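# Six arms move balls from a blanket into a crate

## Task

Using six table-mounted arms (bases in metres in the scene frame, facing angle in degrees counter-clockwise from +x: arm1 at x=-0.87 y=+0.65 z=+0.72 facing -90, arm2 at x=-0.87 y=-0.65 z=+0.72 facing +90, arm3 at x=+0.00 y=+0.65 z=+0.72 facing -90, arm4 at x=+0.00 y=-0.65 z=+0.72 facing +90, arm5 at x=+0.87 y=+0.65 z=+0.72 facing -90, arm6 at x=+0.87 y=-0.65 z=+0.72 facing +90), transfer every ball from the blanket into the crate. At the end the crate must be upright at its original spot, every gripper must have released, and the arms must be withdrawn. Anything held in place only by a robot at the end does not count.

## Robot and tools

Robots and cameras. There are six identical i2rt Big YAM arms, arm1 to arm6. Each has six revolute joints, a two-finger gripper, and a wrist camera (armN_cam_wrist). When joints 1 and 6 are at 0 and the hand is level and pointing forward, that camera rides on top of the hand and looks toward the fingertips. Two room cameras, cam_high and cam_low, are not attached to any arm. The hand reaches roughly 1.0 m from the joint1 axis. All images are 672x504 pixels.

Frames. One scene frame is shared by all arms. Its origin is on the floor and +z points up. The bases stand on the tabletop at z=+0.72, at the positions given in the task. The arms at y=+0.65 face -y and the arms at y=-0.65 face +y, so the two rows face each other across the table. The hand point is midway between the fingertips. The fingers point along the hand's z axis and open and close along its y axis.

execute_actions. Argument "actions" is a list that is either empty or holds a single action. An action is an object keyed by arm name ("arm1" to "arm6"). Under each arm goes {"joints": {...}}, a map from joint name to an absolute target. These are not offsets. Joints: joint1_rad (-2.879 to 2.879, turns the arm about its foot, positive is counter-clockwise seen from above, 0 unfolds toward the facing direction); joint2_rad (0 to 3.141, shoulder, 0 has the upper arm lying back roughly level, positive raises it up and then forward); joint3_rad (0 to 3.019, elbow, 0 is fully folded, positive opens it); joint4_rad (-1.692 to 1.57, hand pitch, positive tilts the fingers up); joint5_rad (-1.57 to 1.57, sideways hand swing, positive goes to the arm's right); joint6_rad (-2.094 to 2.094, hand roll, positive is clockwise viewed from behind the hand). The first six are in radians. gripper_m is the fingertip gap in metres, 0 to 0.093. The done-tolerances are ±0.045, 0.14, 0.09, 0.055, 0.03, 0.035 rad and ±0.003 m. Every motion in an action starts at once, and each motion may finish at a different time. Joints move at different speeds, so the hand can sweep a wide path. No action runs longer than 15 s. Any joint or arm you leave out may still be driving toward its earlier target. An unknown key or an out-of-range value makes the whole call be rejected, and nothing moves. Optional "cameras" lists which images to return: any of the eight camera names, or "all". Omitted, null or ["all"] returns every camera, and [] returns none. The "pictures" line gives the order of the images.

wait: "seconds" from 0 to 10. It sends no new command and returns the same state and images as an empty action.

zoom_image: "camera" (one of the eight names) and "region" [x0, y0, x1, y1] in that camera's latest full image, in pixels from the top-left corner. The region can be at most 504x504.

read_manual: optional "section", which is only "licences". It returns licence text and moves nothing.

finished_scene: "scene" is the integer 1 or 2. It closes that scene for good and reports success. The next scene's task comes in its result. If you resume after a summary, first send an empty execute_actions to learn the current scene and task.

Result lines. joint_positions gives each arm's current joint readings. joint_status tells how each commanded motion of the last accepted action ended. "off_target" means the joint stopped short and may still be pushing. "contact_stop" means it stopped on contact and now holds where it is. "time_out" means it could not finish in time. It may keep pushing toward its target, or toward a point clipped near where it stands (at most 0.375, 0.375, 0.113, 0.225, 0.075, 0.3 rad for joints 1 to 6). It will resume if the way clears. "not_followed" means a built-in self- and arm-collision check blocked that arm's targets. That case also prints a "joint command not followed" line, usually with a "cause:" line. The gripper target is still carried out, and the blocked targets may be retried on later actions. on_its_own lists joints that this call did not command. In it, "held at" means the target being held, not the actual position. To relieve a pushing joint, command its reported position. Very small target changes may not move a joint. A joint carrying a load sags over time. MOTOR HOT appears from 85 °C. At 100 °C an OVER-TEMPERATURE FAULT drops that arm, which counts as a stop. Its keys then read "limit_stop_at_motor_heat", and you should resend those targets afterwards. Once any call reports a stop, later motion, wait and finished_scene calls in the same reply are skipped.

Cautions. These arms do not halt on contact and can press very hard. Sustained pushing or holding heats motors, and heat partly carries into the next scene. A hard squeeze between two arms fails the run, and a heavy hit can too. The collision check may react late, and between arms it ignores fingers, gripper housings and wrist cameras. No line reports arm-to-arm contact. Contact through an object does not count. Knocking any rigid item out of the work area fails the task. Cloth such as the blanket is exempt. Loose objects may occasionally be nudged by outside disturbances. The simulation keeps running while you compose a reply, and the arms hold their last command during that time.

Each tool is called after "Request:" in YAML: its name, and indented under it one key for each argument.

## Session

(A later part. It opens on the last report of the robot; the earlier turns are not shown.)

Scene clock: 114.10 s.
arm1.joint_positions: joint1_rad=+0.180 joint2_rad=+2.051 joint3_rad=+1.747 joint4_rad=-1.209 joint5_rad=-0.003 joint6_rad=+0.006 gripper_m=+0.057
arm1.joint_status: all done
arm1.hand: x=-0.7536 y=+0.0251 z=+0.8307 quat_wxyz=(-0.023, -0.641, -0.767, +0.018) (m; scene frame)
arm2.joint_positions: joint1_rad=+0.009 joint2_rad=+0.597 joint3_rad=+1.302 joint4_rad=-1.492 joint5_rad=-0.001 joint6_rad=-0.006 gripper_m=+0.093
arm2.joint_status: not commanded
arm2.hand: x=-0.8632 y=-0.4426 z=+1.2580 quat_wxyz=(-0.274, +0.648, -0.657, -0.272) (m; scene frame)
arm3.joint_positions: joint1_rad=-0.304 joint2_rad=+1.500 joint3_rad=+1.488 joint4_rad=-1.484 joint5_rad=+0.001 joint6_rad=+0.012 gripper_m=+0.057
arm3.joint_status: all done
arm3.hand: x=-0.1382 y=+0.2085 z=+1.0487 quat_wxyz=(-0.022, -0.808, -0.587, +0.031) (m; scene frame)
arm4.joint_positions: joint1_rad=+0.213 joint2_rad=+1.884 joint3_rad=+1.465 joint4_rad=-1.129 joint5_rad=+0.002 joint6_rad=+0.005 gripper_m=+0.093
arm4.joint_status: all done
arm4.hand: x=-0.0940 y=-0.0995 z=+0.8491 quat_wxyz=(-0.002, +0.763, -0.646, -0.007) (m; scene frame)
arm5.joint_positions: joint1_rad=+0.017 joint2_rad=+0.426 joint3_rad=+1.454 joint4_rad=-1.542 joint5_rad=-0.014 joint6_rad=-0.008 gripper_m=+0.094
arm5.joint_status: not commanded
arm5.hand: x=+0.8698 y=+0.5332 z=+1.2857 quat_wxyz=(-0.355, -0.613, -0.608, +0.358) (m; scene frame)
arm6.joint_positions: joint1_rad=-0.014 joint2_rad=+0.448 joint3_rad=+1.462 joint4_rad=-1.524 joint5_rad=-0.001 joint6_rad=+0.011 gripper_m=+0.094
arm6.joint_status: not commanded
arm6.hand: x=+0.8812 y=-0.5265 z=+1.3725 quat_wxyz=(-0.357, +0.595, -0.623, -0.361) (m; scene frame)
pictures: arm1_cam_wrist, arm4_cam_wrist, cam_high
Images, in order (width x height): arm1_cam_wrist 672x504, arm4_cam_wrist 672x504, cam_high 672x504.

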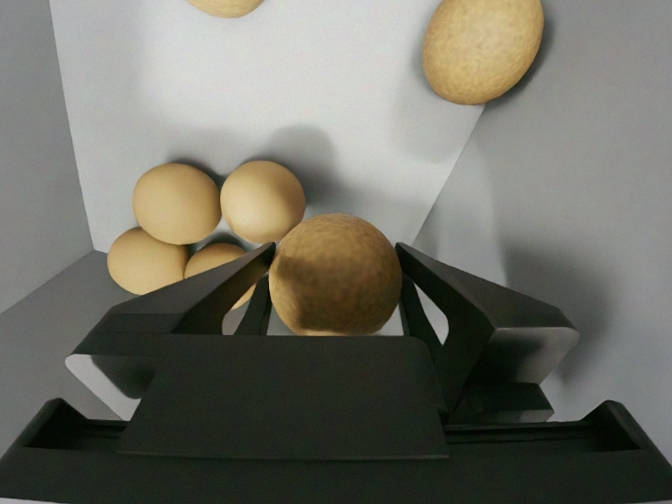

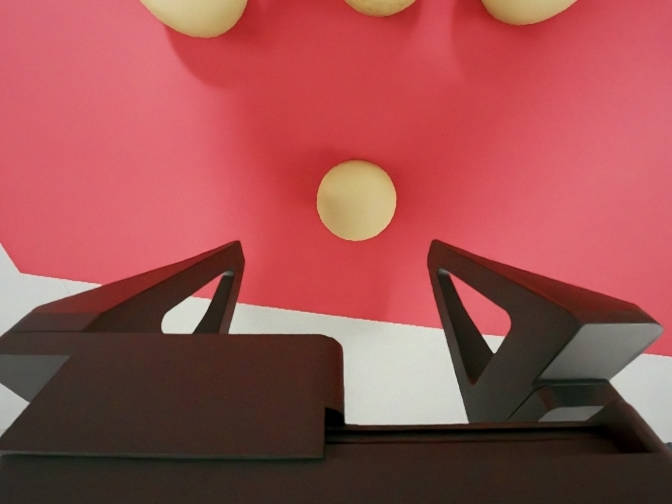

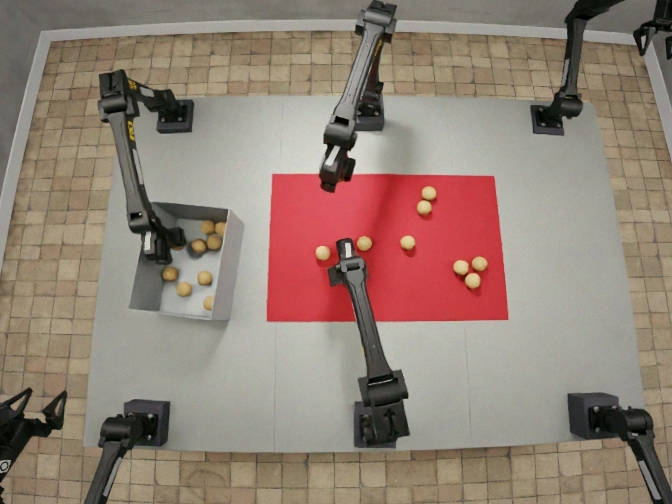

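Request:
execute_actions:
  actions:
    - {"arm1":{"joints":{"gripper_m":0.075}},"arm4":{"joints":{"joint1_rad":0.172,"joint2_rad":2.03,"joint3_rad":1.396,"joint4_rad":-0.94}}}
  cameras: ["arm4_cam_wrist"]

Request:
execute_actions:
  actions:
    - {"arm1":{"joints":{"joint2_rad":1.45}},"arm4":{"joints":{"gripper_m":0.045}}}
  cameras: ["arm4_cam_wrist","cam_high"]

Scene clock: 115.83 s.
arm1.joint_positions: joint1_rad=+0.180 joint2_rad=+2.051 joint3_rad=+1.747 joint4_rad=-1.209 joint5_rad=-0.003 joint6_rad=+0.006 gripper_m=+0.075
arm1.joint_status: all done
arm1.hand: x=-0.7536 y=+0.0251 z=+0.8307 quat_wxyz=(-0.023, -0.641, -0.767, +0.018) (m; scene frame)
arm2.joint_positions: joint1_rad=+0.009 joint2_rad=+0.597 joint3_rad=+1.302 joint4_rad=-1.492 joint5_rad=-0.001 joint6_rad=-0.006 gripper_m=+0.093
arm2.joint_status: not commanded
arm2.hand: x=-0.8632 y=-0.4426 z=+1.2580 quat_wxyz=(-0.274, +0.648, -0.657, -0.272) (m; scene frame)
arm3.joint_positions: joint1_rad=-0.304 joint2_rad=+1.500 joint3_rad=+1.488 joint4_rad=-1.484 joint5_rad=+0.001 joint6_rad=+0.011 gripper_m=+0.057
arm3.joint_status: not commanded
arm3.hand: x=-0.1382 y=+0.2085 z=+1.0487 quat_wxyz=(-0.022, -0.808, -0.588, +0.031) (m; scene frame)
arm4.joint_positions: joint1_rad=+0.177 joint2_rad=+2.025 joint3_rad=+1.391 joint4_rad=-0.957 joint5_rad=+0.002 joint6_rad=+0.005 gripper_m=+0.093
arm4.joint_status: all done
arm4.hand: x=-0.0738 y=-0.1037 z=+0.7491 quat_wxyz=(+0.012, +0.751, -0.660, +0.010) (m; scene frame)
arm5.joint_positions: joint1_rad=+0.017 joint2_rad=+0.426 joint3_rad=+1.454 joint4_rad=-1.542 joint5_rad=-0.014 joint6_rad=-0.008 gripper_m=+0.094
arm5.joint_status: not commanded
arm5.hand: x=+0.8698 y=+0.5332 z=+1.2857 quat_wxyz=(-0.355, -0.613, -0.608, +0.358) (m; scene frame)
arm6.joint_positions: joint1_rad=-0.014 joint2_rad=+0.448 joint3_rad=+1.462 joint4_rad=-1.524 joint5_rad=-0.001 joint6_rad=+0.011 gripper_m=+0.094
arm6.joint_status: not commanded
arm6.hand: x=+0.8812 y=-0.5265 z=+1.3725 quat_wxyz=(-0.357, +0.595, -0.623, -0.361) (m; scene frame)
pictures: arm4_cam_wrist
Images, in order (width x height): arm4_cam_wrist 672x504.

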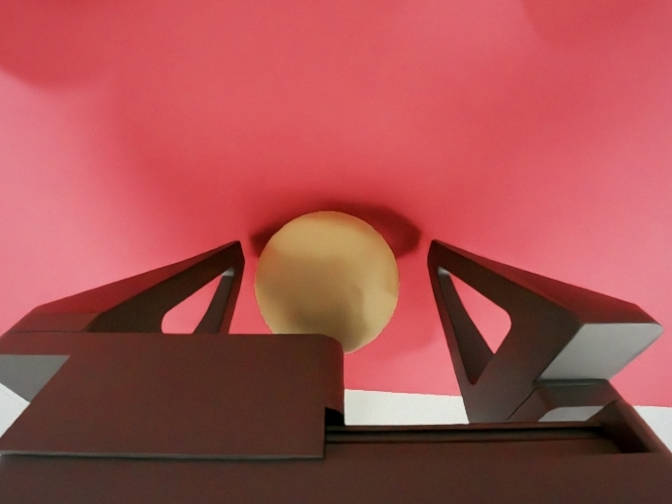

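Scene clock: 117.73 s.
arm1.joint_positions: joint1_rad=+0.180 joint2_rad=+1.459 joint3_rad=+1.763 joint4_rad=-1.206 joint5_rad=-0.003 joint6_rad=+0.006 gripper_m=+0.075
arm1.joint_status: all done
arm1.hand: x=-0.7667 y=+0.0955 z=+1.1913 quat_wxyz=(-0.254, -0.606, -0.725, +0.208) (m; scene frame)
arm2.joint_positions: joint1_rad=+0.009 joint2_rad=+0.597 joint3_rad=+1.302 joint4_rad=-1.492 joint5_rad=-0.001 joint6_rad=-0.006 gripper_m=+0.093
arm2.joint_status: not commanded
arm2.hand: x=-0.8632 y=-0.4426 z=+1.2580 quat_wxyz=(-0.274, +0.648, -0.657, -0.272) (m; scene frame)
arm3.joint_positions: joint1_rad=-0.304 joint2_rad=+1.500 joint3_rad=+1.488 joint4_rad=-1.484 joint5_rad=+0.001 joint6_rad=+0.011 gripper_m=+0.057
arm3.joint_status: not commanded
arm3.hand: x=-0.1382 y=+0.2085 z=+1.0487 quat_wxyz=(-0.022, -0.808, -0.588, +0.031) (m; scene frame)
arm4.joint_positions: joint1_rad=+0.177 joint2_rad=+2.025 joint3_rad=+1.391 joint4_rad=-0.957 joint5_rad=+0.002 joint6_rad=+0.005 gripper_m=+0.056
arm4.joint_status: gripper_m off_target (ended at +0.056, target +0.045)
arm4.hand: x=-0.0739 y=-0.1037 z=+0.7491 quat_wxyz=(+0.012, +0.751, -0.660, +0.010) (m; scene frame)
arm5.joint_positions: joint1_rad=+0.017 joint2_rad=+0.426 joint3_rad=+1.454 joint4_rad=-1.542 joint5_rad=-0.014 joint6_rad=-0.008 gripper_m=+0.094
arm5.joint_status: not commanded
arm5.hand: x=+0.8698 y=+0.5332 z=+1.2857 quat_wxyz=(-0.355, -0.613, -0.608, +0.358) (m; scene frame)
arm6.joint_positions: joint1_rad=-0.014 joint2_rad=+0.448 joint3_rad=+1.462 joint4_rad=-1.524 joint5_rad=-0.001 joint6_rad=+0.011 gripper_m=+0.094
arm6.joint_status: not commanded
arm6.hand: x=+0.8812 y=-0.5265 z=+1.3725 quat_wxyz=(-0.357, +0.595, -0.623, -0.361) (m; scene frame)
pictures: arm4_cam_wrist, cam_high
Images, in order (width x height): arm4_cam_wrist 672x504, cam_high 672x504.

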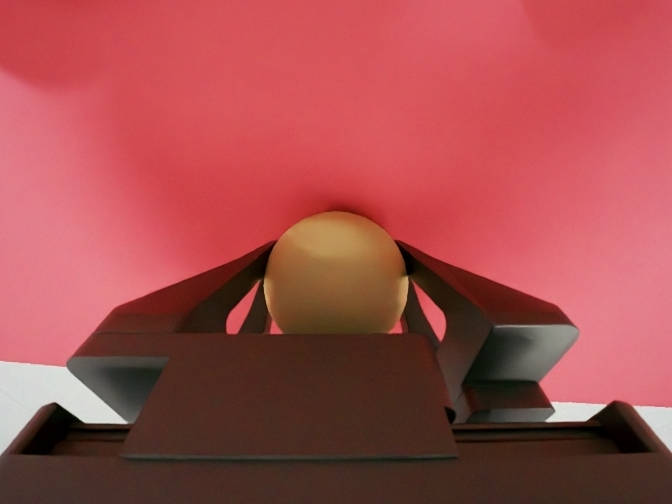

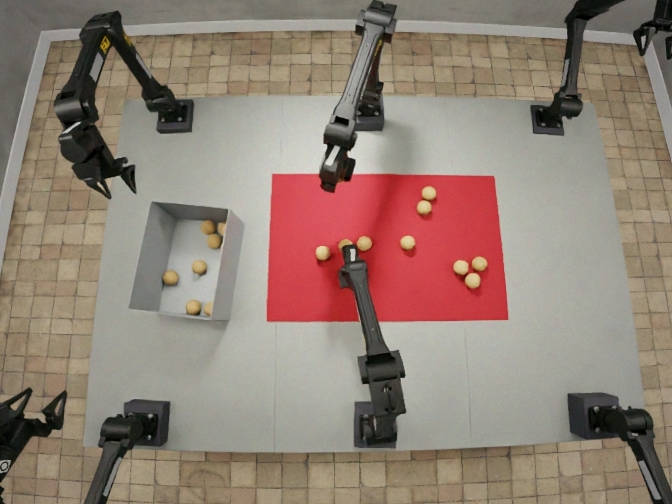

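Request:
execute_actions:
  actions:
    - {"arm1":{"joints":{"joint1_rad":-0.1,"joint2_rad":0.9,"joint3_rad":1.4,"joint4_rad":-1.5,"gripper_m":0.093}},"arm4":{"joints":{"joint2_rad":1.5,"joint3_rad":1.5,"joint4_rad":-1.5}},"arm3":{"joints":{"joint1_rad":-0.81,"joint2_rad":2.2,"joint3_rad":2.46,"joint4_rad":-0.994}}}
  cameras: []

Request:
execute_actions:
  actions:
    - {"arm3":{"joints":{"joint2_rad":2.475,"joint3_rad":2.49}},"arm4":{"joints":{"joint1_rad":0.4}}}
  cameras: ["cam_high","arm3_cam_wrist"]

Scene clock: 120.00 s.
arm1.joint_positions: joint1_rad=-0.110 joint2_rad=+0.905 joint3_rad=+1.398 joint4_rad=-1.494 joint5_rad=+0.002 joint6_rad=+0.006 gripper_m=+0.093
arm1.joint_status: all done
arm1.hand: x=-0.9033 y=+0.3413 z=+1.1993 quat_wxyz=(-0.188, -0.716, -0.640, +0.209) (m; scene frame)
arm2.joint_positions: joint1_rad=+0.009 joint2_rad=+0.597 joint3_rad=+1.302 joint4_rad=-1.492 joint5_rad=-0.001 joint6_rad=-0.006 gripper_m=+0.093
arm2.joint_status: not commanded
arm2.hand: x=-0.8632 y=-0.4426 z=+1.2580 quat_wxyz=(-0.274, +0.648, -0.657, -0.272) (m; scene frame)
arm3.joint_positions: joint1_rad=-0.807 joint2_rad=+2.184 joint3_rad=+2.418 joint4_rad=-1.017 joint5_rad=+0.001 joint6_rad=+0.009 gripper_m=+0.057
arm3.joint_status: all done
arm3.hand: x=-0.6065 y=+0.0679 z=+1.1019 quat_wxyz=(-0.145, -0.858, -0.341, +0.356) (m; scene frame)
arm4.joint_positions: joint1_rad=+0.177 joint2_rad=+1.481 joint3_rad=+1.485 joint4_rad=-1.483 joint5_rad=+0.002 joint6_rad=+0.005 gripper_m=+0.056
arm4.joint_status: all done
arm4.hand: x=-0.0596 y=-0.1912 z=+1.0520 quat_wxyz=(-0.025, +0.751, -0.659, -0.033) (m; scene frame)
arm5.joint_positions: joint1_rad=+0.017 joint2_rad=+0.426 joint3_rad=+1.454 joint4_rad=-1.542 joint5_rad=-0.014 joint6_rad=-0.008 gripper_m=+0.094
arm5.joint_status: not commanded
arm5.hand: x=+0.8698 y=+0.5332 z=+1.2857 quat_wxyz=(-0.355, -0.613, -0.608, +0.358) (m; scene frame)
arm6.joint_positions: joint1_rad=-0.014 joint2_rad=+0.448 joint3_rad=+1.462 joint4_rad=-1.524 joint5_rad=-0.001 joint6_rad=+0.011 gripper_m=+0.094
arm6.joint_status: not commanded
arm6.hand: x=+0.8812 y=-0.5265 z=+1.3725 quat_wxyz=(-0.357, +0.595, -0.623, -0.361) (m; scene frame)
pictures: none
No camera images: the call's "cameras" was empty. Leave "cameras" out to get every camera's image.

Scene clock: 121.60 s.
arm1.joint_positions: joint1_rad=-0.110 joint2_rad=+0.905 joint3_rad=+1.398 joint4_rad=-1.494 joint5_rad=+0.002 joint6_rad=+0.006 gripper_m=+0.093
arm1.joint_status: not commanded
arm1.hand: x=-0.9033 y=+0.3413 z=+1.1993 quat_wxyz=(-0.188, -0.716, -0.640, +0.209) (m; scene frame)
arm2.joint_positions: joint1_rad=+0.009 joint2_rad=+0.597 joint3_rad=+1.302 joint4_rad=-1.492 joint5_rad=-0.001 joint6_rad=-0.006 gripper_m=+0.093
arm2.joint_status: not commanded
arm2.hand: x=-0.8632 y=-0.4426 z=+1.2580 quat_wxyz=(-0.274, +0.648, -0.657, -0.272) (m; scene frame)
arm3.joint_positions: joint1_rad=-0.807 joint2_rad=+2.463 joint3_rad=+2.468 joint4_rad=-1.010 joint5_rad=+0.001 joint6_rad=+0.009 gripper_m=+0.057
arm3.joint_status: all done
arm3.hand: x=-0.6298 y=+0.0456 z=+0.8954 quat_wxyz=(-0.105, -0.892, -0.354, +0.259) (m; scene frame)
arm4.joint_positions: joint1_rad=+0.412 joint2_rad=+1.481 joint3_rad=+1.485 joint4_rad=-1.483 joint5_rad=+0.000 joint6_rad=+0.005 gripper_m=+0.056
arm4.joint_status: all done
arm4.hand: x=-0.1644 y=-0.2182 z=+1.0529 quat_wxyz=(-0.020, +0.823, -0.567, -0.038) (m; scene frame)
arm5.joint_positions: joint1_rad=+0.017 joint2_rad=+0.426 joint3_rad=+1.454 joint4_rad=-1.542 joint5_rad=-0.014 joint6_rad=-0.008 gripper_m=+0.094
arm5.joint_status: not commanded
arm5.hand: x=+0.8698 y=+0.5332 z=+1.2857 quat_wxyz=(-0.355, -0.613, -0.608, +0.358) (m; scene frame)
arm6.joint_positions: joint1_rad=-0.014 joint2_rad=+0.448 joint3_rad=+1.462 joint4_rad=-1.524 joint5_rad=-0.001 joint6_rad=+0.011 gripper_m=+0.094
arm6.joint_status: not commanded
arm6.hand: x=+0.8812 y=-0.5265 z=+1.3725 quat_wxyz=(-0.357, +0.595, -0.623, -0.361) (m; scene frame)
pictures: arm3_cam_wrist, cam_high
Images, in order (width x height): arm3_cam_wrist 672x504, cam_high 672x504.

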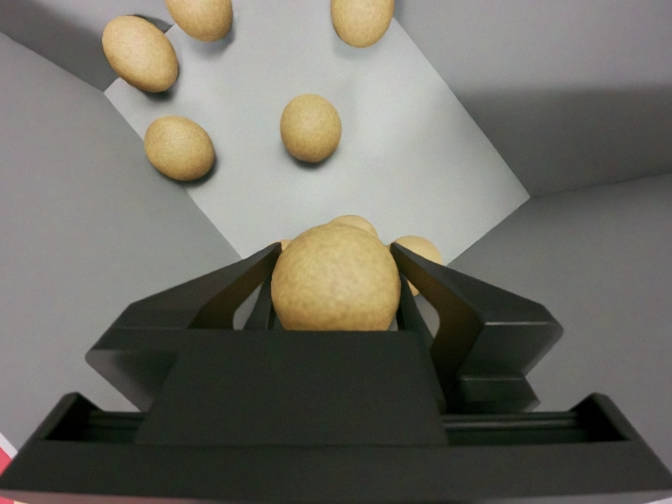

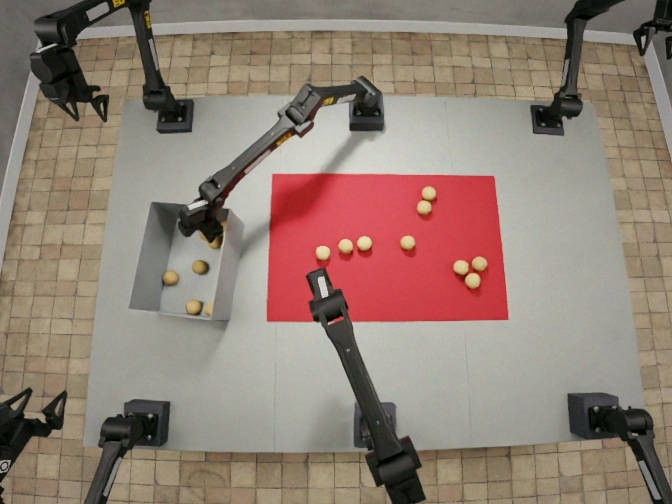

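Request:
execute_actions:
  actions:
    - {"arm3":{"joints":{"gripper_m":0.085}}}
  cameras: []

Request:
execute_actions:
  actions:
    - {"arm3":{"joints":{"joint2_rad":2.2,"gripper_m":0.093}}}
  cameras: ["cam_high"]

Scene clock: 122.63 s.
arm1.joint_positions: joint1_rad=-0.110 joint2_rad=+0.905 joint3_rad=+1.398 joint4_rad=-1.494 joint5_rad=+0.002 joint6_rad=+0.006 gripper_m=+0.093
arm1.joint_status: not commanded
arm1.hand: x=-0.9033 y=+0.3413 z=+1.1993 quat_wxyz=(-0.188, -0.716, -0.640, +0.209) (m; scene frame)
arm2.joint_positions: joint1_rad=+0.009 joint2_rad=+0.597 joint3_rad=+1.302 joint4_rad=-1.492 joint5_rad=-0.001 joint6_rad=-0.006 gripper_m=+0.093
arm2.joint_status: not commanded
arm2.hand: x=-0.8632 y=-0.4426 z=+1.2580 quat_wxyz=(-0.274, +0.648, -0.657, -0.272) (m; scene frame)
arm3.joint_positions: joint1_rad=-0.807 joint2_rad=+2.463 joint3_rad=+2.468 joint4_rad=-1.010 joint5_rad=+0.001 joint6_rad=+0.009 gripper_m=+0.085
arm3.joint_status: all done
arm3.hand: x=-0.6298 y=+0.0456 z=+0.8954 quat_wxyz=(-0.105, -0.892, -0.354, +0.259) (m; scene frame)
arm4.joint_positions: joint1_rad=+0.412 joint2_rad=+1.481 joint3_rad=+1.485 joint4_rad=-1.483 joint5_rad=+0.000 joint6_rad=+0.005 gripper_m=+0.056
arm4.joint_status: not commanded
arm4.hand: x=-0.1644 y=-0.2182 z=+1.0529 quat_wxyz=(-0.020, +0.823, -0.567, -0.038) (m; scene frame)
arm5.joint_positions: joint1_rad=+0.017 joint2_rad=+0.426 joint3_rad=+1.454 joint4_rad=-1.542 joint5_rad=-0.014 joint6_rad=-0.008 gripper_m=+0.094
arm5.joint_status: not commanded
arm5.hand: x=+0.8698 y=+0.5332 z=+1.2857 quat_wxyz=(-0.355, -0.613, -0.608, +0.358) (m; scene frame)
arm6.joint_positions: joint1_rad=-0.014 joint2_rad=+0.448 joint3_rad=+1.462 joint4_rad=-1.524 joint5_rad=-0.001 joint6_rad=+0.011 gripper_m=+0.094
arm6.joint_status: not commanded
arm6.hand: x=+0.8812 y=-0.5265 z=+1.3725 quat_wxyz=(-0.357, +0.595, -0.623, -0.361) (m; scene frame)
pictures: none
No camera images: the call's "cameras" was empty. Leave "cameras" out to get every camera's image.

Scene clock: 124.30 s.
arm1.joint_positions: joint1_rad=-0.110 joint2_rad=+0.905 joint3_rad=+1.398 joint4_rad=-1.494 joint5_rad=+0.002 joint6_rad=+0.006 gripper_m=+0.093
arm1.joint_status: not commanded
arm1.hand: x=-0.9033 y=+0.3413 z=+1.1993 quat_wxyz=(-0.188, -0.716, -0.640, +0.209) (m; scene frame)
arm2.joint_positions: joint1_rad=+0.009 joint2_rad=+0.597 joint3_rad=+1.302 joint4_rad=-1.492 joint5_rad=-0.001 joint6_rad=-0.006 gripper_m=+0.093
arm2.joint_status: not commanded
arm2.hand: x=-0.8632 y=-0.4426 z=+1.2580 quat_wxyz=(-0.274, +0.648, -0.657, -0.272) (m; scene frame)
arm3.joint_positions: joint1_rad=-0.807 joint2_rad=+2.199 joint3_rad=+2.484 joint4_rad=-1.010 joint5_rad=+0.001 joint6_rad=+0.009 gripper_m=+0.093
arm3.joint_status: all done
arm3.hand: x=-0.6129 y=+0.0617 z=+1.1272 quat_wxyz=(-0.155, -0.847, -0.336, +0.381) (m; scene frame)
arm4.joint_positions: joint1_rad=+0.412 joint2_rad=+1.481 joint3_rad=+1.485 joint4_rad=-1.483 joint5_rad=+0.000 joint6_rad=+0.005 gripper_m=+0.056
arm4.joint_status: not commanded
arm4.hand: x=-0.1644 y=-0.2182 z=+1.0529 quat_wxyz=(-0.020, +0.823, -0.567, -0.038) (m; scene frame)
arm5.joint_positions: joint1_rad=+0.017 joint2_rad=+0.426 joint3_rad=+1.454 joint4_rad=-1.542 joint5_rad=-0.014 joint6_rad=-0.008 gripper_m=+0.094
arm5.joint_status: not commanded
arm5.hand: x=+0.8698 y=+0.5332 z=+1.2857 quat_wxyz=(-0.355, -0.613, -0.608, +0.358) (m; scene frame)
arm6.joint_positions: joint1_rad=-0.014 joint2_rad=+0.448 joint3_rad=+1.462 joint4_rad=-1.524 joint5_rad=-0.001 joint6_rad=+0.011 gripper_m=+0.094
arm6.joint_status: not commanded
arm6.hand: x=+0.8812 y=-0.5265 z=+1.3725 quat_wxyz=(-0.357, +0.595, -0.623, -0.361) (m; scene frame)
pictures: cam_high
Images, in order (width x height): cam_high 672x504.

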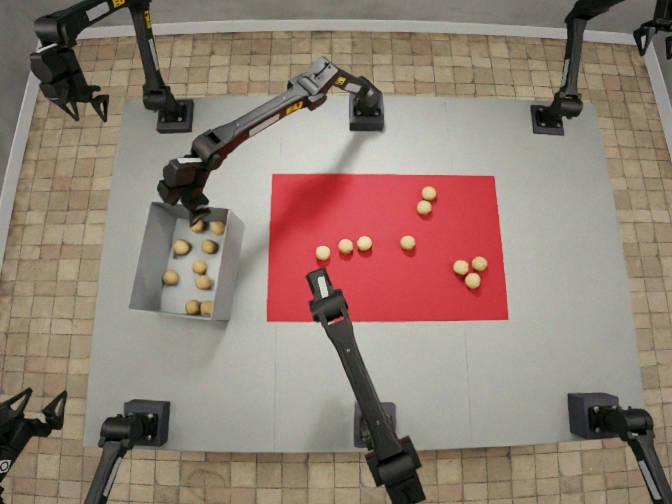

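Request:
execute_actions:
  actions:
    - {"arm3":{"joints":{"joint1_rad":0.262,"joint2_rad":1.7,"joint3_rad":1.6,"joint4_rad":-1.45}},"arm4":{"joints":{"joint1_rad":0.92,"joint2_rad":2.2,"joint3_rad":2.46,"joint4_rad":-0.994}}}
  cameras: []

Request:
execute_actions:
  actions:
    - {"arm3":{"joints":{"joint2_rad":2.06,"joint3_rad":1.72,"joint4_rad":-1.23}},"arm4":{"joints":{"joint2_rad":2.475,"joint3_rad":2.49}},"arm1":{"joints":{"joint1_rad":0.8}}}
  cameras: ["cam_high","arm3_cam_wrist"]

Scene clock: 127.17 s.
arm1.joint_positions: joint1_rad=-0.110 joint2_rad=+0.905 joint3_rad=+1.398 joint4_rad=-1.494 joint5_rad=+0.002 joint6_rad=+0.006 gripper_m=+0.093
arm1.joint_status: not commanded
arm1.hand: x=-0.9033 y=+0.3413 z=+1.1993 quat_wxyz=(-0.188, -0.716, -0.640, +0.209) (m; scene frame)
arm2.joint_positions: joint1_rad=+0.009 joint2_rad=+0.597 joint3_rad=+1.302 joint4_rad=-1.492 joint5_rad=-0.001 joint6_rad=-0.006 gripper_m=+0.093
arm2.joint_status: not commanded
arm2.hand: x=-0.8632 y=-0.4426 z=+1.2580 quat_wxyz=(-0.274, +0.648, -0.657, -0.272) (m; scene frame)
arm3.joint_positions: joint1_rad=+0.261 joint2_rad=+1.704 joint3_rad=+1.597 joint4_rad=-1.435 joint5_rad=-0.002 joint6_rad=+0.008 gripper_m=+0.093
arm3.joint_status: all done
arm3.hand: x=+0.1368 y=+0.1417 z=+0.9953 quat_wxyz=(-0.012, -0.611, -0.791, +0.009) (m; scene frame)
arm4.joint_positions: joint1_rad=+0.915 joint2_rad=+2.194 joint3_rad=+2.420 joint4_rad=-1.013 joint5_rad=-0.001 joint6_rad=+0.005 gripper_m=+0.056
arm4.joint_status: all done
arm4.hand: x=-0.6452 y=-0.1051 z=+1.0937 quat_wxyz=(-0.123, +0.867, -0.320, -0.361) (m; scene frame)
arm5.joint_positions: joint1_rad=+0.017 joint2_rad=+0.426 joint3_rad=+1.454 joint4_rad=-1.542 joint5_rad=-0.014 joint6_rad=-0.008 gripper_m=+0.094
arm5.joint_status: not commanded
arm5.hand: x=+0.8698 y=+0.5332 z=+1.2857 quat_wxyz=(-0.355, -0.613, -0.608, +0.358) (m; scene frame)
arm6.joint_positions: joint1_rad=-0.014 joint2_rad=+0.448 joint3_rad=+1.462 joint4_rad=-1.524 joint5_rad=-0.001 joint6_rad=+0.011 gripper_m=+0.094
arm6.joint_status: not commanded
arm6.hand: x=+0.8812 y=-0.5265 z=+1.3725 quat_wxyz=(-0.357, +0.595, -0.623, -0.361) (m; scene frame)
pictures: none
No camera images: the call's "cameras" was empty. Leave "cameras" out to get every camera's image.

Scene clock: 128.60 s.
arm1.joint_positions: joint1_rad=+0.796 joint2_rad=+0.905 joint3_rad=+1.398 joint4_rad=-1.494 joint5_rad=+0.000 joint6_rad=+0.006 gripper_m=+0.093
arm1.joint_status: all done
arm1.hand: x=-0.6475 y=+0.4333 z=+1.1993 quat_wxyz=(-0.260, -0.364, -0.888, +0.105) (m; scene frame)
arm2.joint_positions: joint1_rad=+0.009 joint2_rad=+0.597 joint3_rad=+1.302 joint4_rad=-1.492 joint5_rad=-0.001 joint6_rad=-0.006 gripper_m=+0.093
arm2.joint_status: not commanded
arm2.hand: x=-0.8632 y=-0.4426 z=+1.2580 quat_wxyz=(-0.274, +0.648, -0.657, -0.272) (m; scene frame)
arm3.joint_positions: joint1_rad=+0.261 joint2_rad=+2.055 joint3_rad=+1.704 joint4_rad=-1.246 joint5_rad=-0.002 joint6_rad=+0.008 gripper_m=+0.093
arm3.joint_status: all done
arm3.hand: x=+0.1584 y=+0.0604 z=+0.8423 quat_wxyz=(+0.010, -0.612, -0.791, -0.008) (m; scene frame)
arm4.joint_positions: joint1_rad=+0.915 joint2_rad=+2.494 joint3_rad=+2.465 joint4_rad=-1.008 joint5_rad=-0.001 joint6_rad=+0.005 gripper_m=+0.056
arm4.joint_status: all done
arm4.hand: x=-0.6680 y=-0.0897 z=+0.8659 quat_wxyz=(-0.083, +0.906, -0.333, -0.249) (m; scene frame)
arm5.joint_positions: joint1_rad=+0.017 joint2_rad=+0.426 joint3_rad=+1.454 joint4_rad=-1.542 joint5_rad=-0.014 joint6_rad=-0.008 gripper_m=+0.094
arm5.joint_status: not commanded
arm5.hand: x=+0.8698 y=+0.5332 z=+1.2857 quat_wxyz=(-0.355, -0.613, -0.608, +0.358) (m; scene frame)
arm6.joint_positions: joint1_rad=-0.014 joint2_rad=+0.448 joint3_rad=+1.462 joint4_rad=-1.524 joint5_rad=-0.001 joint6_rad=+0.011 gripper_m=+0.094
arm6.joint_status: not commanded
arm6.hand: x=+0.8812 y=-0.5265 z=+1.3725 quat_wxyz=(-0.357, +0.595, -0.623, -0.361) (m; scene frame)
pictures: arm3_cam_wrist, cam_high
Images, in order (width x height): arm3_cam_wrist 672x504, cam_high 672x504.

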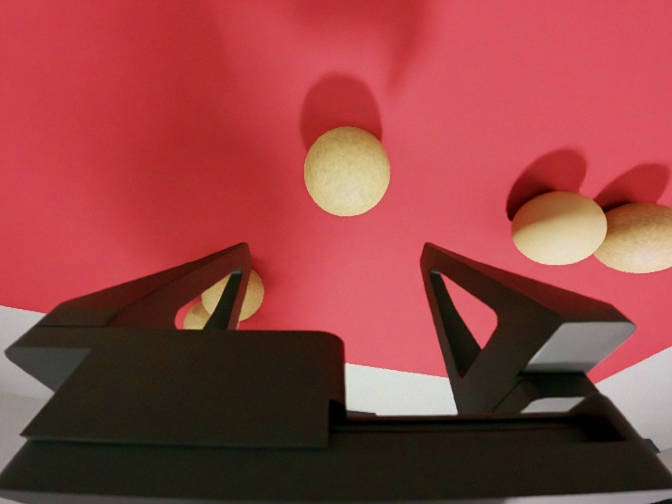

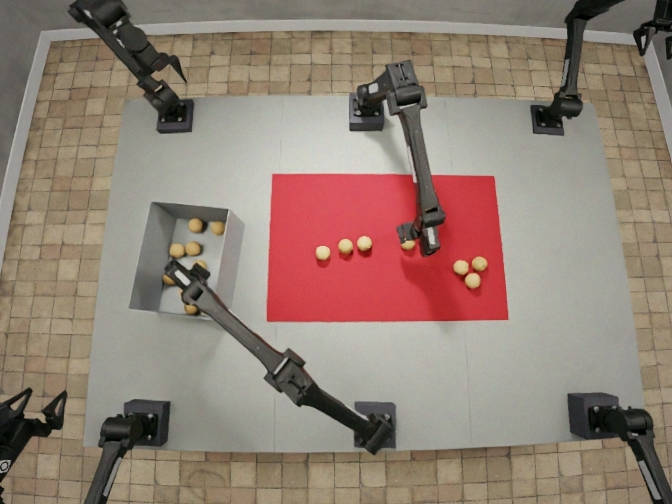

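Request:
execute_actions:
  actions:
    - {"arm3":{"joints":{"joint1_rad":0.243,"joint2_rad":2.22,"joint3_rad":1.72,"joint4_rad":-1.07}},"arm4":{"joints":{"gripper_m":0.085}},"arm1":{"joints":{"joint1_rad":0.801,"joint2_rad":2.58,"joint3_rad":2.54,"joint4_rad":-0.654}}}
  cameras: ["arm1_cam_wrist","arm3_cam_wrist"]

Scene clock: 132.07 s.
arm1.joint_positions: joint1_rad=+0.796 joint2_rad=+2.570 joint3_rad=+2.496 joint4_rad=-0.663 joint5_rad=+0.000 joint6_rad=+0.006 gripper_m=+0.093
arm1.joint_status: all done
arm1.hand: x=-0.1958 y=-0.0053 z=+0.8406 quat_wxyz=(-0.376, -0.346, -0.846, +0.151) (m; scene frame)
arm2.joint_positions: joint1_rad=+0.009 joint2_rad=+0.597 joint3_rad=+1.302 joint4_rad=-1.492 joint5_rad=-0.001 joint6_rad=-0.006 gripper_m=+0.093
arm2.joint_status: not commanded
arm2.hand: x=-0.8632 y=-0.4426 z=+1.2580 quat_wxyz=(-0.274, +0.648, -0.657, -0.272) (m; scene frame)
arm3.joint_positions: joint1_rad=+0.253 joint2_rad=+2.204 joint3_rad=+1.708 joint4_rad=-1.087 joint5_rad=+0.001 joint6_rad=+0.008 gripper_m=+0.093
arm3.joint_status: all done
arm3.hand: x=+0.1588 y=+0.0366 z=+0.7529 quat_wxyz=(+0.006, -0.615, -0.789, -0.002) (m; scene frame)
arm4.joint_positions: joint1_rad=+0.915 joint2_rad=+2.494 joint3_rad=+2.465 joint4_rad=-1.008 joint5_rad=-0.001 joint6_rad=+0.005 gripper_m=+0.085
arm4.joint_status: all done
arm4.hand: x=-0.6680 y=-0.0897 z=+0.8659 quat_wxyz=(-0.083, +0.906, -0.333, -0.249) (m; scene frame)
arm5.joint_positions: joint1_rad=+0.017 joint2_rad=+0.426 joint3_rad=+1.454 joint4_rad=-1.542 joint5_rad=-0.014 joint6_rad=-0.008 gripper_m=+0.094
arm5.joint_status: not commanded
arm5.hand: x=+0.8698 y=+0.5332 z=+1.2857 quat_wxyz=(-0.355, -0.613, -0.608, +0.358) (m; scene frame)
arm6.joint_positions: joint1_rad=-0.014 joint2_rad=+0.448 joint3_rad=+1.462 joint4_rad=-1.524 joint5_rad=-0.001 joint6_rad=+0.011 gripper_m=+0.094
arm6.joint_status: not commanded
arm6.hand: x=+0.8812 y=-0.5265 z=+1.3725 quat_wxyz=(-0.357, +0.595, -0.623, -0.361) (m; scene frame)
pictures: arm1_cam_wrist, arm3_cam_wrist
Images, in order (width x height): arm1_cam_wrist 672x504, arm3_cam_wrist 672x504.

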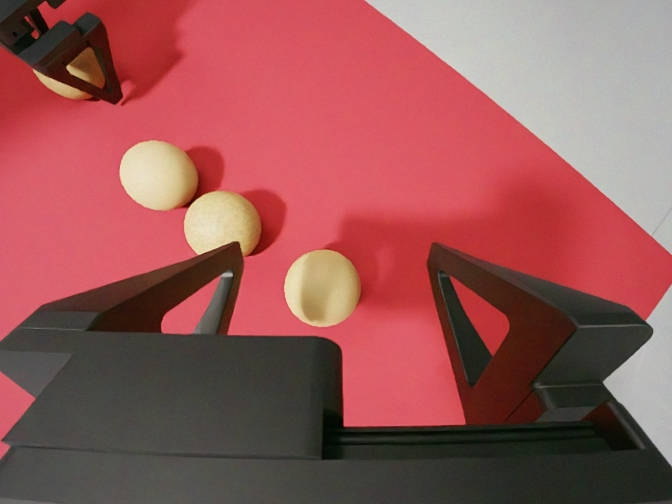

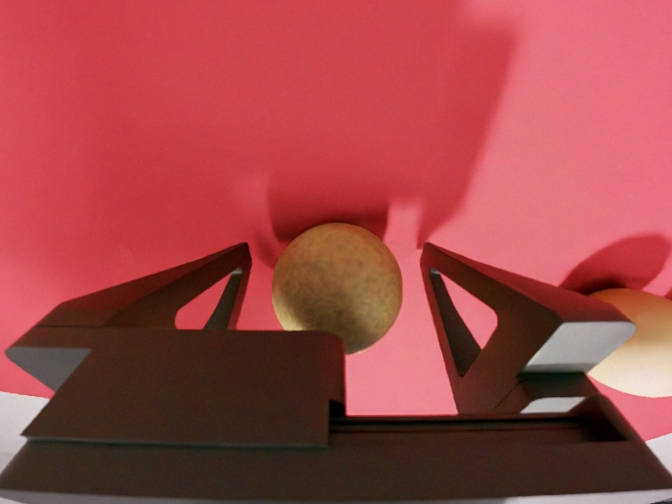

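Request:
execute_actions:
  actions:
    - {"arm3":{"joints":{"gripper_m":0.045}},"arm4":{"joints":{"joint2_rad":2.2,"gripper_m":0.093}},"arm1":{"joints":{"joint1_rad":0.812,"joint2_rad":2.6,"joint4_rad":-0.72}}}
  cameras: ["arm1_cam_wrist","arm3_cam_wrist","cam_high"]

Scene clock: 135.80 s.
arm1.joint_positions: joint1_rad=+0.805 joint2_rad=+2.587 joint3_rad=+2.496 joint4_rad=-0.713 joint5_rad=+0.000 joint6_rad=+0.006 gripper_m=+0.093
arm1.joint_status: all done
arm1.hand: x=-0.1965 y=+0.0078 z=+0.8154 quat_wxyz=(-0.348, -0.347, -0.860, +0.138) (m; scene frame)
arm2.joint_positions: joint1_rad=+0.009 joint2_rad=+0.597 joint3_rad=+1.302 joint4_rad=-1.492 joint5_rad=-0.001 joint6_rad=-0.006 gripper_m=+0.093
arm2.joint_status: not commanded
arm2.hand: x=-0.8632 y=-0.4426 z=+1.2580 quat_wxyz=(-0.274, +0.648, -0.657, -0.272) (m; scene frame)
arm3.joint_positions: joint1_rad=+0.253 joint2_rad=+2.204 joint3_rad=+1.708 joint4_rad=-1.087 joint5_rad=+0.001 joint6_rad=+0.008 gripper_m=+0.056
arm3.joint_status: gripper_m off_target (ended at +0.056, target +0.045)
arm3.hand: x=+0.1588 y=+0.0366 z=+0.7529 quat_wxyz=(+0.006, -0.615, -0.789, -0.002) (m; scene frame)
arm4.joint_positions: joint1_rad=+0.915 joint2_rad=+2.167 joint3_rad=+2.484 joint4_rad=-1.008 joint5_rad=-0.001 joint6_rad=+0.005 gripper_m=+0.093
arm4.joint_status: all done
arm4.hand: x=-0.6442 y=-0.1050 z=+1.1519 quat_wxyz=(-0.138, +0.849, -0.313, -0.402) (m; scene frame)
arm5.joint_positions: joint1_rad=+0.017 joint2_rad=+0.426 joint3_rad=+1.454 joint4_rad=-1.542 joint5_rad=-0.014 joint6_rad=-0.008 gripper_m=+0.094
arm5.joint_status: not commanded
arm5.hand: x=+0.8698 y=+0.5332 z=+1.2857 quat_wxyz=(-0.355, -0.613, -0.608, +0.358) (m; scene frame)
arm6.joint_positions: joint1_rad=-0.014 joint2_rad=+0.448 joint3_rad=+1.462 joint4_rad=-1.524 joint5_rad=-0.001 joint6_rad=+0.011 gripper_m=+0.094
arm6.joint_status: not commanded
arm6.hand: x=+0.8812 y=-0.5265 z=+1.3725 quat_wxyz=(-0.357, +0.595, -0.623, -0.361) (m; scene frame)
pictures: arm1_cam_wrist, arm3_cam_wrist, cam_high
Images, in order (width x height): arm1_cam_wrist 672x504, arm3_cam_wrist 672x504, cam_high 672x504.

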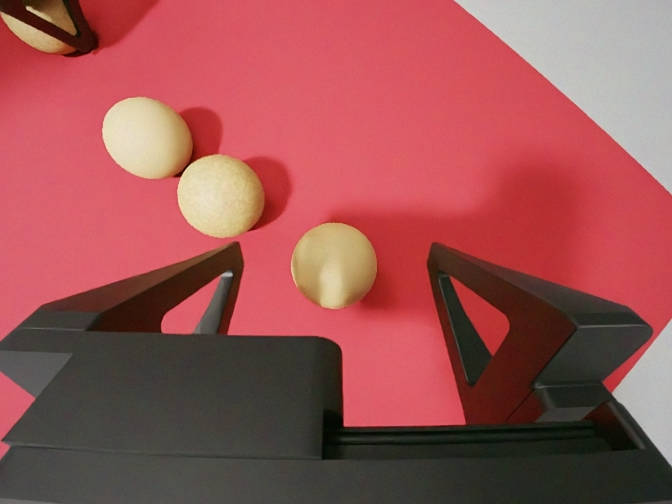

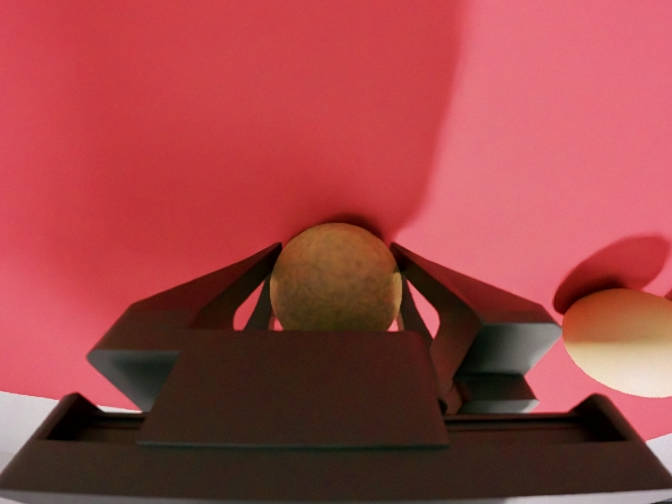

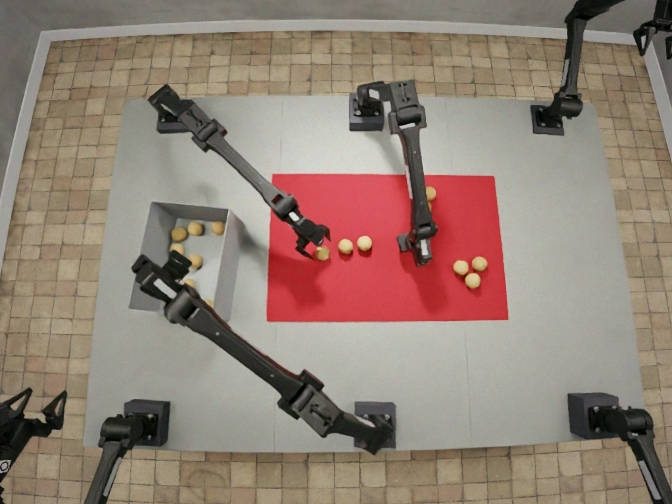

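Request:
execute_actions:
  actions:
    - {"arm3":{"joints":{"joint2_rad":1.5,"joint3_rad":1.5,"joint4_rad":-1.5}},"arm4":{"joints":{"joint1_rad":-0.2,"joint2_rad":1.6,"joint3_rad":1.55,"joint4_rad":-1.5}},"arm1":{"joints":{"joint2_rad":2.68,"joint4_rad":-0.645}}}
  cameras: ["arm1_cam_wrist","cam_high"]

Scene clock: 139.13 s.
arm1.joint_positions: joint1_rad=+0.805 joint2_rad=+2.687 joint3_rad=+2.498 joint4_rad=-0.656 joint5_rad=+0.000 joint6_rad=+0.004 gripper_m=+0.093
arm1.joint_status: all done
arm1.hand: x=-0.1967 y=+0.0079 z=+0.7356 quat_wxyz=(-0.330, -0.349, -0.867, +0.131) (m; scene frame)
arm2.joint_positions: joint1_rad=+0.009 joint2_rad=+0.597 joint3_rad=+1.302 joint4_rad=-1.492 joint5_rad=-0.001 joint6_rad=-0.006 gripper_m=+0.093
arm2.joint_status: not commanded
arm2.hand: x=-0.8632 y=-0.4426 z=+1.2580 quat_wxyz=(-0.274, +0.648, -0.657, -0.272) (m; scene frame)
arm3.joint_positions: joint1_rad=+0.253 joint2_rad=+1.499 joint3_rad=+1.490 joint4_rad=-1.484 joint5_rad=+0.001 joint6_rad=+0.008 gripper_m=+0.056
arm3.joint_status: all done
arm3.hand: x=+0.1164 y=+0.2014 z=+1.0497 quat_wxyz=(-0.030, -0.614, -0.788, +0.025) (m; scene frame)
arm4.joint_positions: joint1_rad=-0.197 joint2_rad=+1.585 joint3_rad=+1.548 joint4_rad=-1.486 joint5_rad=+0.003 joint6_rad=+0.005 gripper_m=+0.093
arm4.joint_status: all done
arm4.hand: x=+0.1178 y=-0.1729 z=+1.0284 quat_wxyz=(-0.014, +0.616, -0.788, -0.011) (m; scene frame)
arm5.joint_positions: joint1_rad=+0.017 joint2_rad=+0.426 joint3_rad=+1.454 joint4_rad=-1.542 joint5_rad=-0.014 joint6_rad=-0.008 gripper_m=+0.094
arm5.joint_status: not commanded
arm5.hand: x=+0.8698 y=+0.5332 z=+1.2857 quat_wxyz=(-0.355, -0.613, -0.608, +0.358) (m; scene frame)
arm6.joint_positions: joint1_rad=-0.014 joint2_rad=+0.448 joint3_rad=+1.462 joint4_rad=-1.524 joint5_rad=-0.001 joint6_rad=+0.011 gripper_m=+0.094
arm6.joint_status: not commanded
arm6.hand: x=+0.8812 y=-0.5265 z=+1.3725 quat_wxyz=(-0.357, +0.595, -0.623, -0.361) (m; scene frame)
pictures: arm1_cam_wrist, cam_high
Images, in order (width x height): arm1_cam_wrist 672x504, cam_high 672x504.

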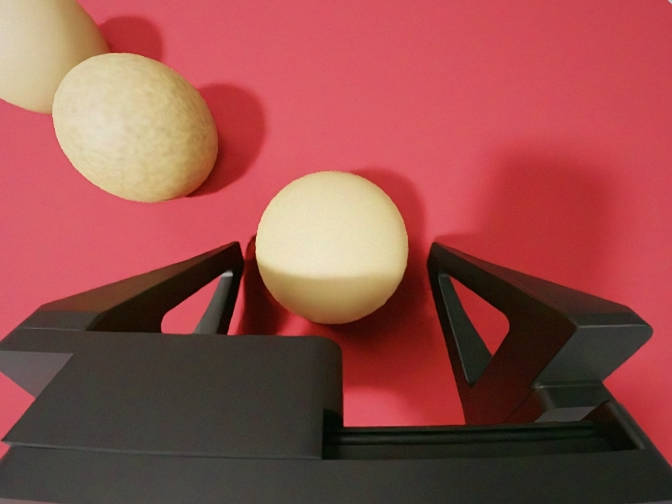

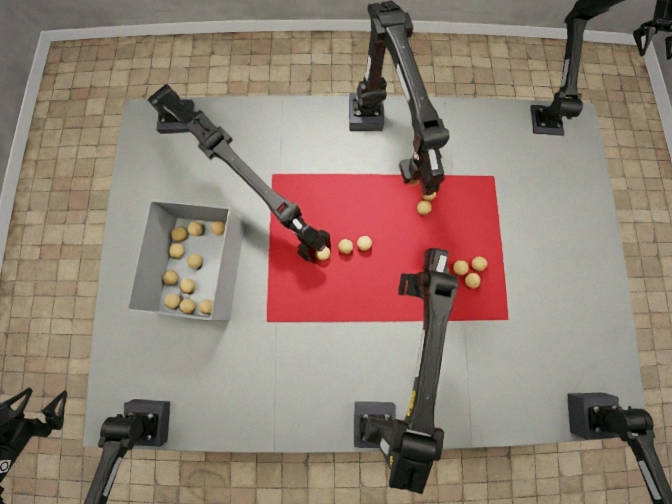

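Request:
execute_actions:
  actions:
    - {"arm1":{"joints":{"gripper_m":0.045}},"arm4":{"joints":{"joint1_rad":-0.615,"joint2_rad":2.15,"joint3_rad":1.9,"joint4_rad":-1.18,"joint6_rad":-0.77}}}
  cameras: ["arm1_cam_wrist","arm4_cam_wrist"]

Request:
execute_actions:
  actions:
    - {"arm1":{"joints":{"joint2_rad":2.2}}}
  cameras: []

Request:
execute_actions:
  actions:
    - {"arm1":{"joints":{"joint1_rad":0.2,"joint2_rad":1.45,"joint3_rad":1.55,"joint4_rad":-1.5}}}
  cameras: ["arm1_cam_wrist","cam_high"]

Scene clock: 141.57 s.
arm1.joint_positions: joint1_rad=+0.805 joint2_rad=+2.687 joint3_rad=+2.498 joint4_rad=-0.656 joint5_rad=+0.000 joint6_rad=+0.004 gripper_m=+0.056
arm1.joint_status: gripper_m off_target (ended at +0.056, target +0.045)
arm1.hand: x=-0.1967 y=+0.0079 z=+0.7356 quat_wxyz=(-0.330, -0.349, -0.867, +0.131) (m; scene frame)
arm2.joint_positions: joint1_rad=+0.009 joint2_rad=+0.597 joint3_rad=+1.302 joint4_rad=-1.492 joint5_rad=-0.001 joint6_rad=-0.006 gripper_m=+0.093
arm2.joint_status: not commanded
arm2.hand: x=-0.8632 y=-0.4426 z=+1.2580 quat_wxyz=(-0.274, +0.648, -0.657, -0.272) (m; scene frame)
arm3.joint_positions: joint1_rad=+0.253 joint2_rad=+1.499 joint3_rad=+1.490 joint4_rad=-1.484 joint5_rad=+0.001 joint6_rad=+0.008 gripper_m=+0.056
arm3.joint_status: not commanded
arm3.hand: x=+0.1164 y=+0.2014 z=+1.0497 quat_wxyz=(-0.030, -0.614, -0.788, +0.025) (m; scene frame)
arm4.joint_positions: joint1_rad=-0.613 joint2_rad=+2.159 joint3_rad=+1.861 joint4_rad=-1.192 joint5_rad=+0.001 joint6_rad=-0.760 gripper_m=+0.093
arm4.joint_status: all done
arm4.hand: x=+0.4107 y=-0.1155 z=+0.8284 quat_wxyz=(-0.034, +0.743, -0.668, -0.002) (m; scene frame)
arm5.joint_positions: joint1_rad=+0.017 joint2_rad=+0.426 joint3_rad=+1.454 joint4_rad=-1.542 joint5_rad=-0.014 joint6_rad=-0.008 gripper_m=+0.094
arm5.joint_status: not commanded
arm5.hand: x=+0.8698 y=+0.5332 z=+1.2857 quat_wxyz=(-0.355, -0.613, -0.608, +0.358) (m; scene frame)
arm6.joint_positions: joint1_rad=-0.014 joint2_rad=+0.448 joint3_rad=+1.462 joint4_rad=-1.524 joint5_rad=-0.001 joint6_rad=+0.011 gripper_m=+0.094
arm6.joint_status: not commanded
arm6.hand: x=+0.8812 y=-0.5265 z=+1.3725 quat_wxyz=(-0.357, +0.595, -0.623, -0.361) (m; scene frame)
pictures: arm1_cam_wrist, arm4_cam_wrist
Images, in order (width x height): arm1_cam_wrist 672x504, arm4_cam_wrist 672x504.

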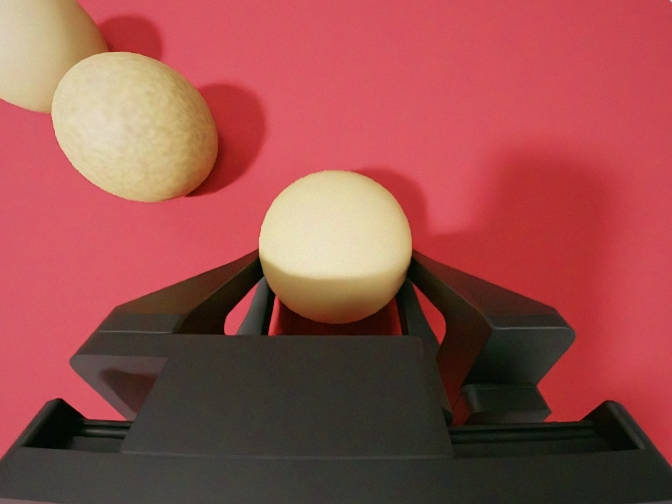

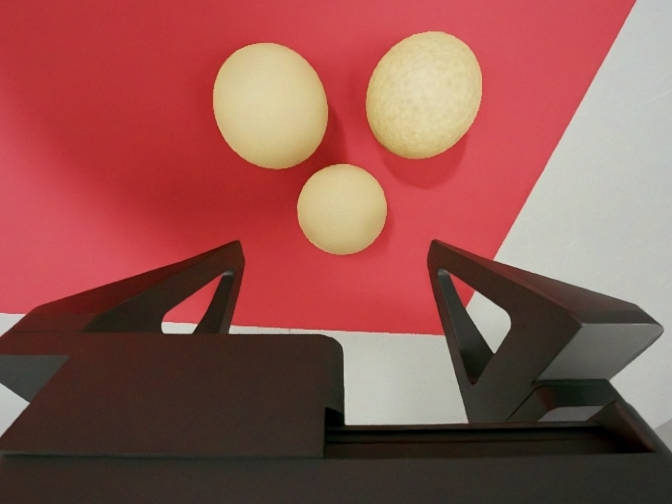

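Scene clock: 143.73 s.
arm1.joint_positions: joint1_rad=+0.805 joint2_rad=+2.212 joint3_rad=+2.520 joint4_rad=-0.646 joint5_rad=+0.000 joint6_rad=+0.004 gripper_m=+0.056
arm1.joint_status: all done
arm1.hand: x=-0.2193 y=+0.0295 z=+1.1823 quat_wxyz=(-0.537, -0.305, -0.757, +0.214) (m; scene frame)
arm2.joint_positions: joint1_rad=+0.009 joint2_rad=+0.597 joint3_rad=+1.302 joint4_rad=-1.492 joint5_rad=-0.001 joint6_rad=-0.006 gripper_m=+0.093
arm2.joint_status: not commanded
arm2.hand: x=-0.8632 y=-0.4426 z=+1.2580 quat_wxyz=(-0.274, +0.648, -0.657, -0.272) (m; scene frame)
arm3.joint_positions: joint1_rad=+0.253 joint2_rad=+1.499 joint3_rad=+1.490 joint4_rad=-1.484 joint5_rad=+0.001 joint6_rad=+0.008 gripper_m=+0.056
arm3.joint_status: not commanded
arm3.hand: x=+0.1164 y=+0.2014 z=+1.0497 quat_wxyz=(-0.030, -0.614, -0.788, +0.025) (m; scene frame)
arm4.joint_positions: joint1_rad=-0.613 joint2_rad=+2.159 joint3_rad=+1.861 joint4_rad=-1.192 joint5_rad=+0.001 joint6_rad=-0.761 gripper_m=+0.093
arm4.joint_status: not commanded
arm4.hand: x=+0.4107 y=-0.1155 z=+0.8284 quat_wxyz=(-0.034, +0.743, -0.668, -0.002) (m; scene frame)
arm5.joint_positions: joint1_rad=+0.017 joint2_rad=+0.426 joint3_rad=+1.454 joint4_rad=-1.542 joint5_rad=-0.014 joint6_rad=-0.008 gripper_m=+0.094
arm5.joint_status: not commanded
arm5.hand: x=+0.8698 y=+0.5332 z=+1.2857 quat_wxyz=(-0.355, -0.613, -0.608, +0.358) (m; scene frame)
arm6.joint_positions: joint1_rad=-0.014 joint2_rad=+0.448 joint3_rad=+1.462 joint4_rad=-1.524 joint5_rad=-0.001 joint6_rad=+0.011 gripper_m=+0.094
arm6.joint_status: not commanded
arm6.hand: x=+0.8812 y=-0.5265 z=+1.3725 quat_wxyz=(-0.357, +0.595, -0.623, -0.361) (m; scene frame)
pictures: none
No camera images: the call's "cameras" was empty. Leave "cameras" out to get every camera's image.

Scene clock: 145.53 s.
arm1.joint_positions: joint1_rad=+0.207 joint2_rad=+1.463 joint3_rad=+1.542 joint4_rad=-1.494 joint5_rad=+0.000 joint6_rad=+0.004 gripper_m=+0.056
arm1.joint_status: all done
arm1.hand: x=-0.7722 y=+0.1930 z=+1.0571 quat_wxyz=(-0.060, -0.628, -0.774, +0.049) (m; scene frame)
arm2.joint_positions: joint1_rad=+0.009 joint2_rad=+0.597 joint3_rad=+1.302 joint4_rad=-1.492 joint5_rad=-0.001 joint6_rad=-0.006 gripper_m=+0.093
arm2.joint_status: not commanded
arm2.hand: x=-0.8632 y=-0.4426 z=+1.2580 quat_wxyz=(-0.274, +0.648, -0.657, -0.272) (m; scene frame)
arm3.joint_positions: joint1_rad=+0.253 joint2_rad=+1.499 joint3_rad=+1.490 joint4_rad=-1.484 joint5_rad=+0.001 joint6_rad=+0.008 gripper_m=+0.056
arm3.joint_status: not commanded
arm3.hand: x=+0.1164 y=+0.2014 z=+1.0497 quat_wxyz=(-0.030, -0.614, -0.788, +0.025) (m; scene frame)
arm4.joint_positions: joint1_rad=-0.613 joint2_rad=+2.159 joint3_rad=+1.861 joint4_rad=-1.192 joint5_rad=+0.001 joint6_rad=-0.761 gripper_m=+0.093
arm4.joint_status: not commanded
arm4.hand: x=+0.4107 y=-0.1155 z=+0.8284 quat_wxyz=(-0.034, +0.743, -0.668, -0.002) (m; scene frame)
arm5.joint_positions: joint1_rad=+0.017 joint2_rad=+0.426 joint3_rad=+1.454 joint4_rad=-1.542 joint5_rad=-0.014 joint6_rad=-0.008 gripper_m=+0.094
arm5.joint_status: not commanded
arm5.hand: x=+0.8698 y=+0.5332 z=+1.2857 quat_wxyz=(-0.355, -0.613, -0.608, +0.358) (m; scene frame)
arm6.joint_positions: joint1_rad=-0.014 joint2_rad=+0.448 joint3_rad=+1.462 joint4_rad=-1.524 joint5_rad=-0.001 joint6_rad=+0.011 gripper_m=+0.094
arm6.joint_status: not commanded
arm6.hand: x=+0.8812 y=-0.5265 z=+1.3725 quat_wxyz=(-0.357, +0.595, -0.623, -0.361) (m; scene frame)
pictures: arm1_cam_wrist, cam_high
Images, in order (width x height): arm1_cam_wrist 672x504, cam_high 672x504.

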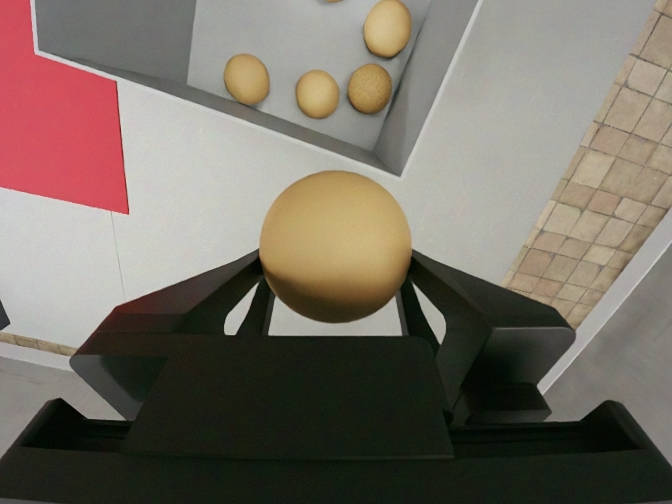

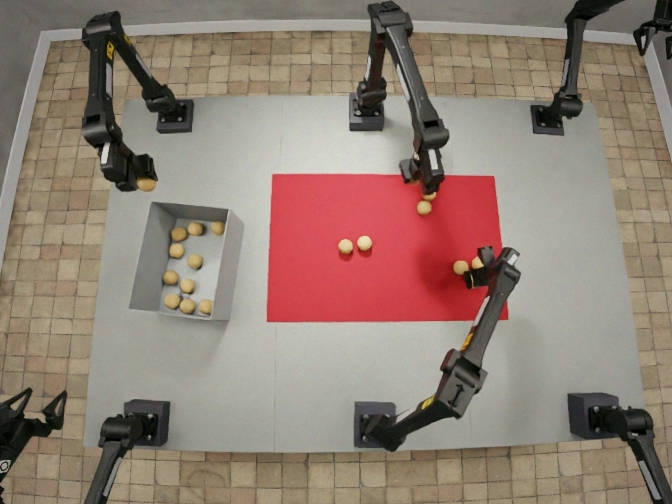

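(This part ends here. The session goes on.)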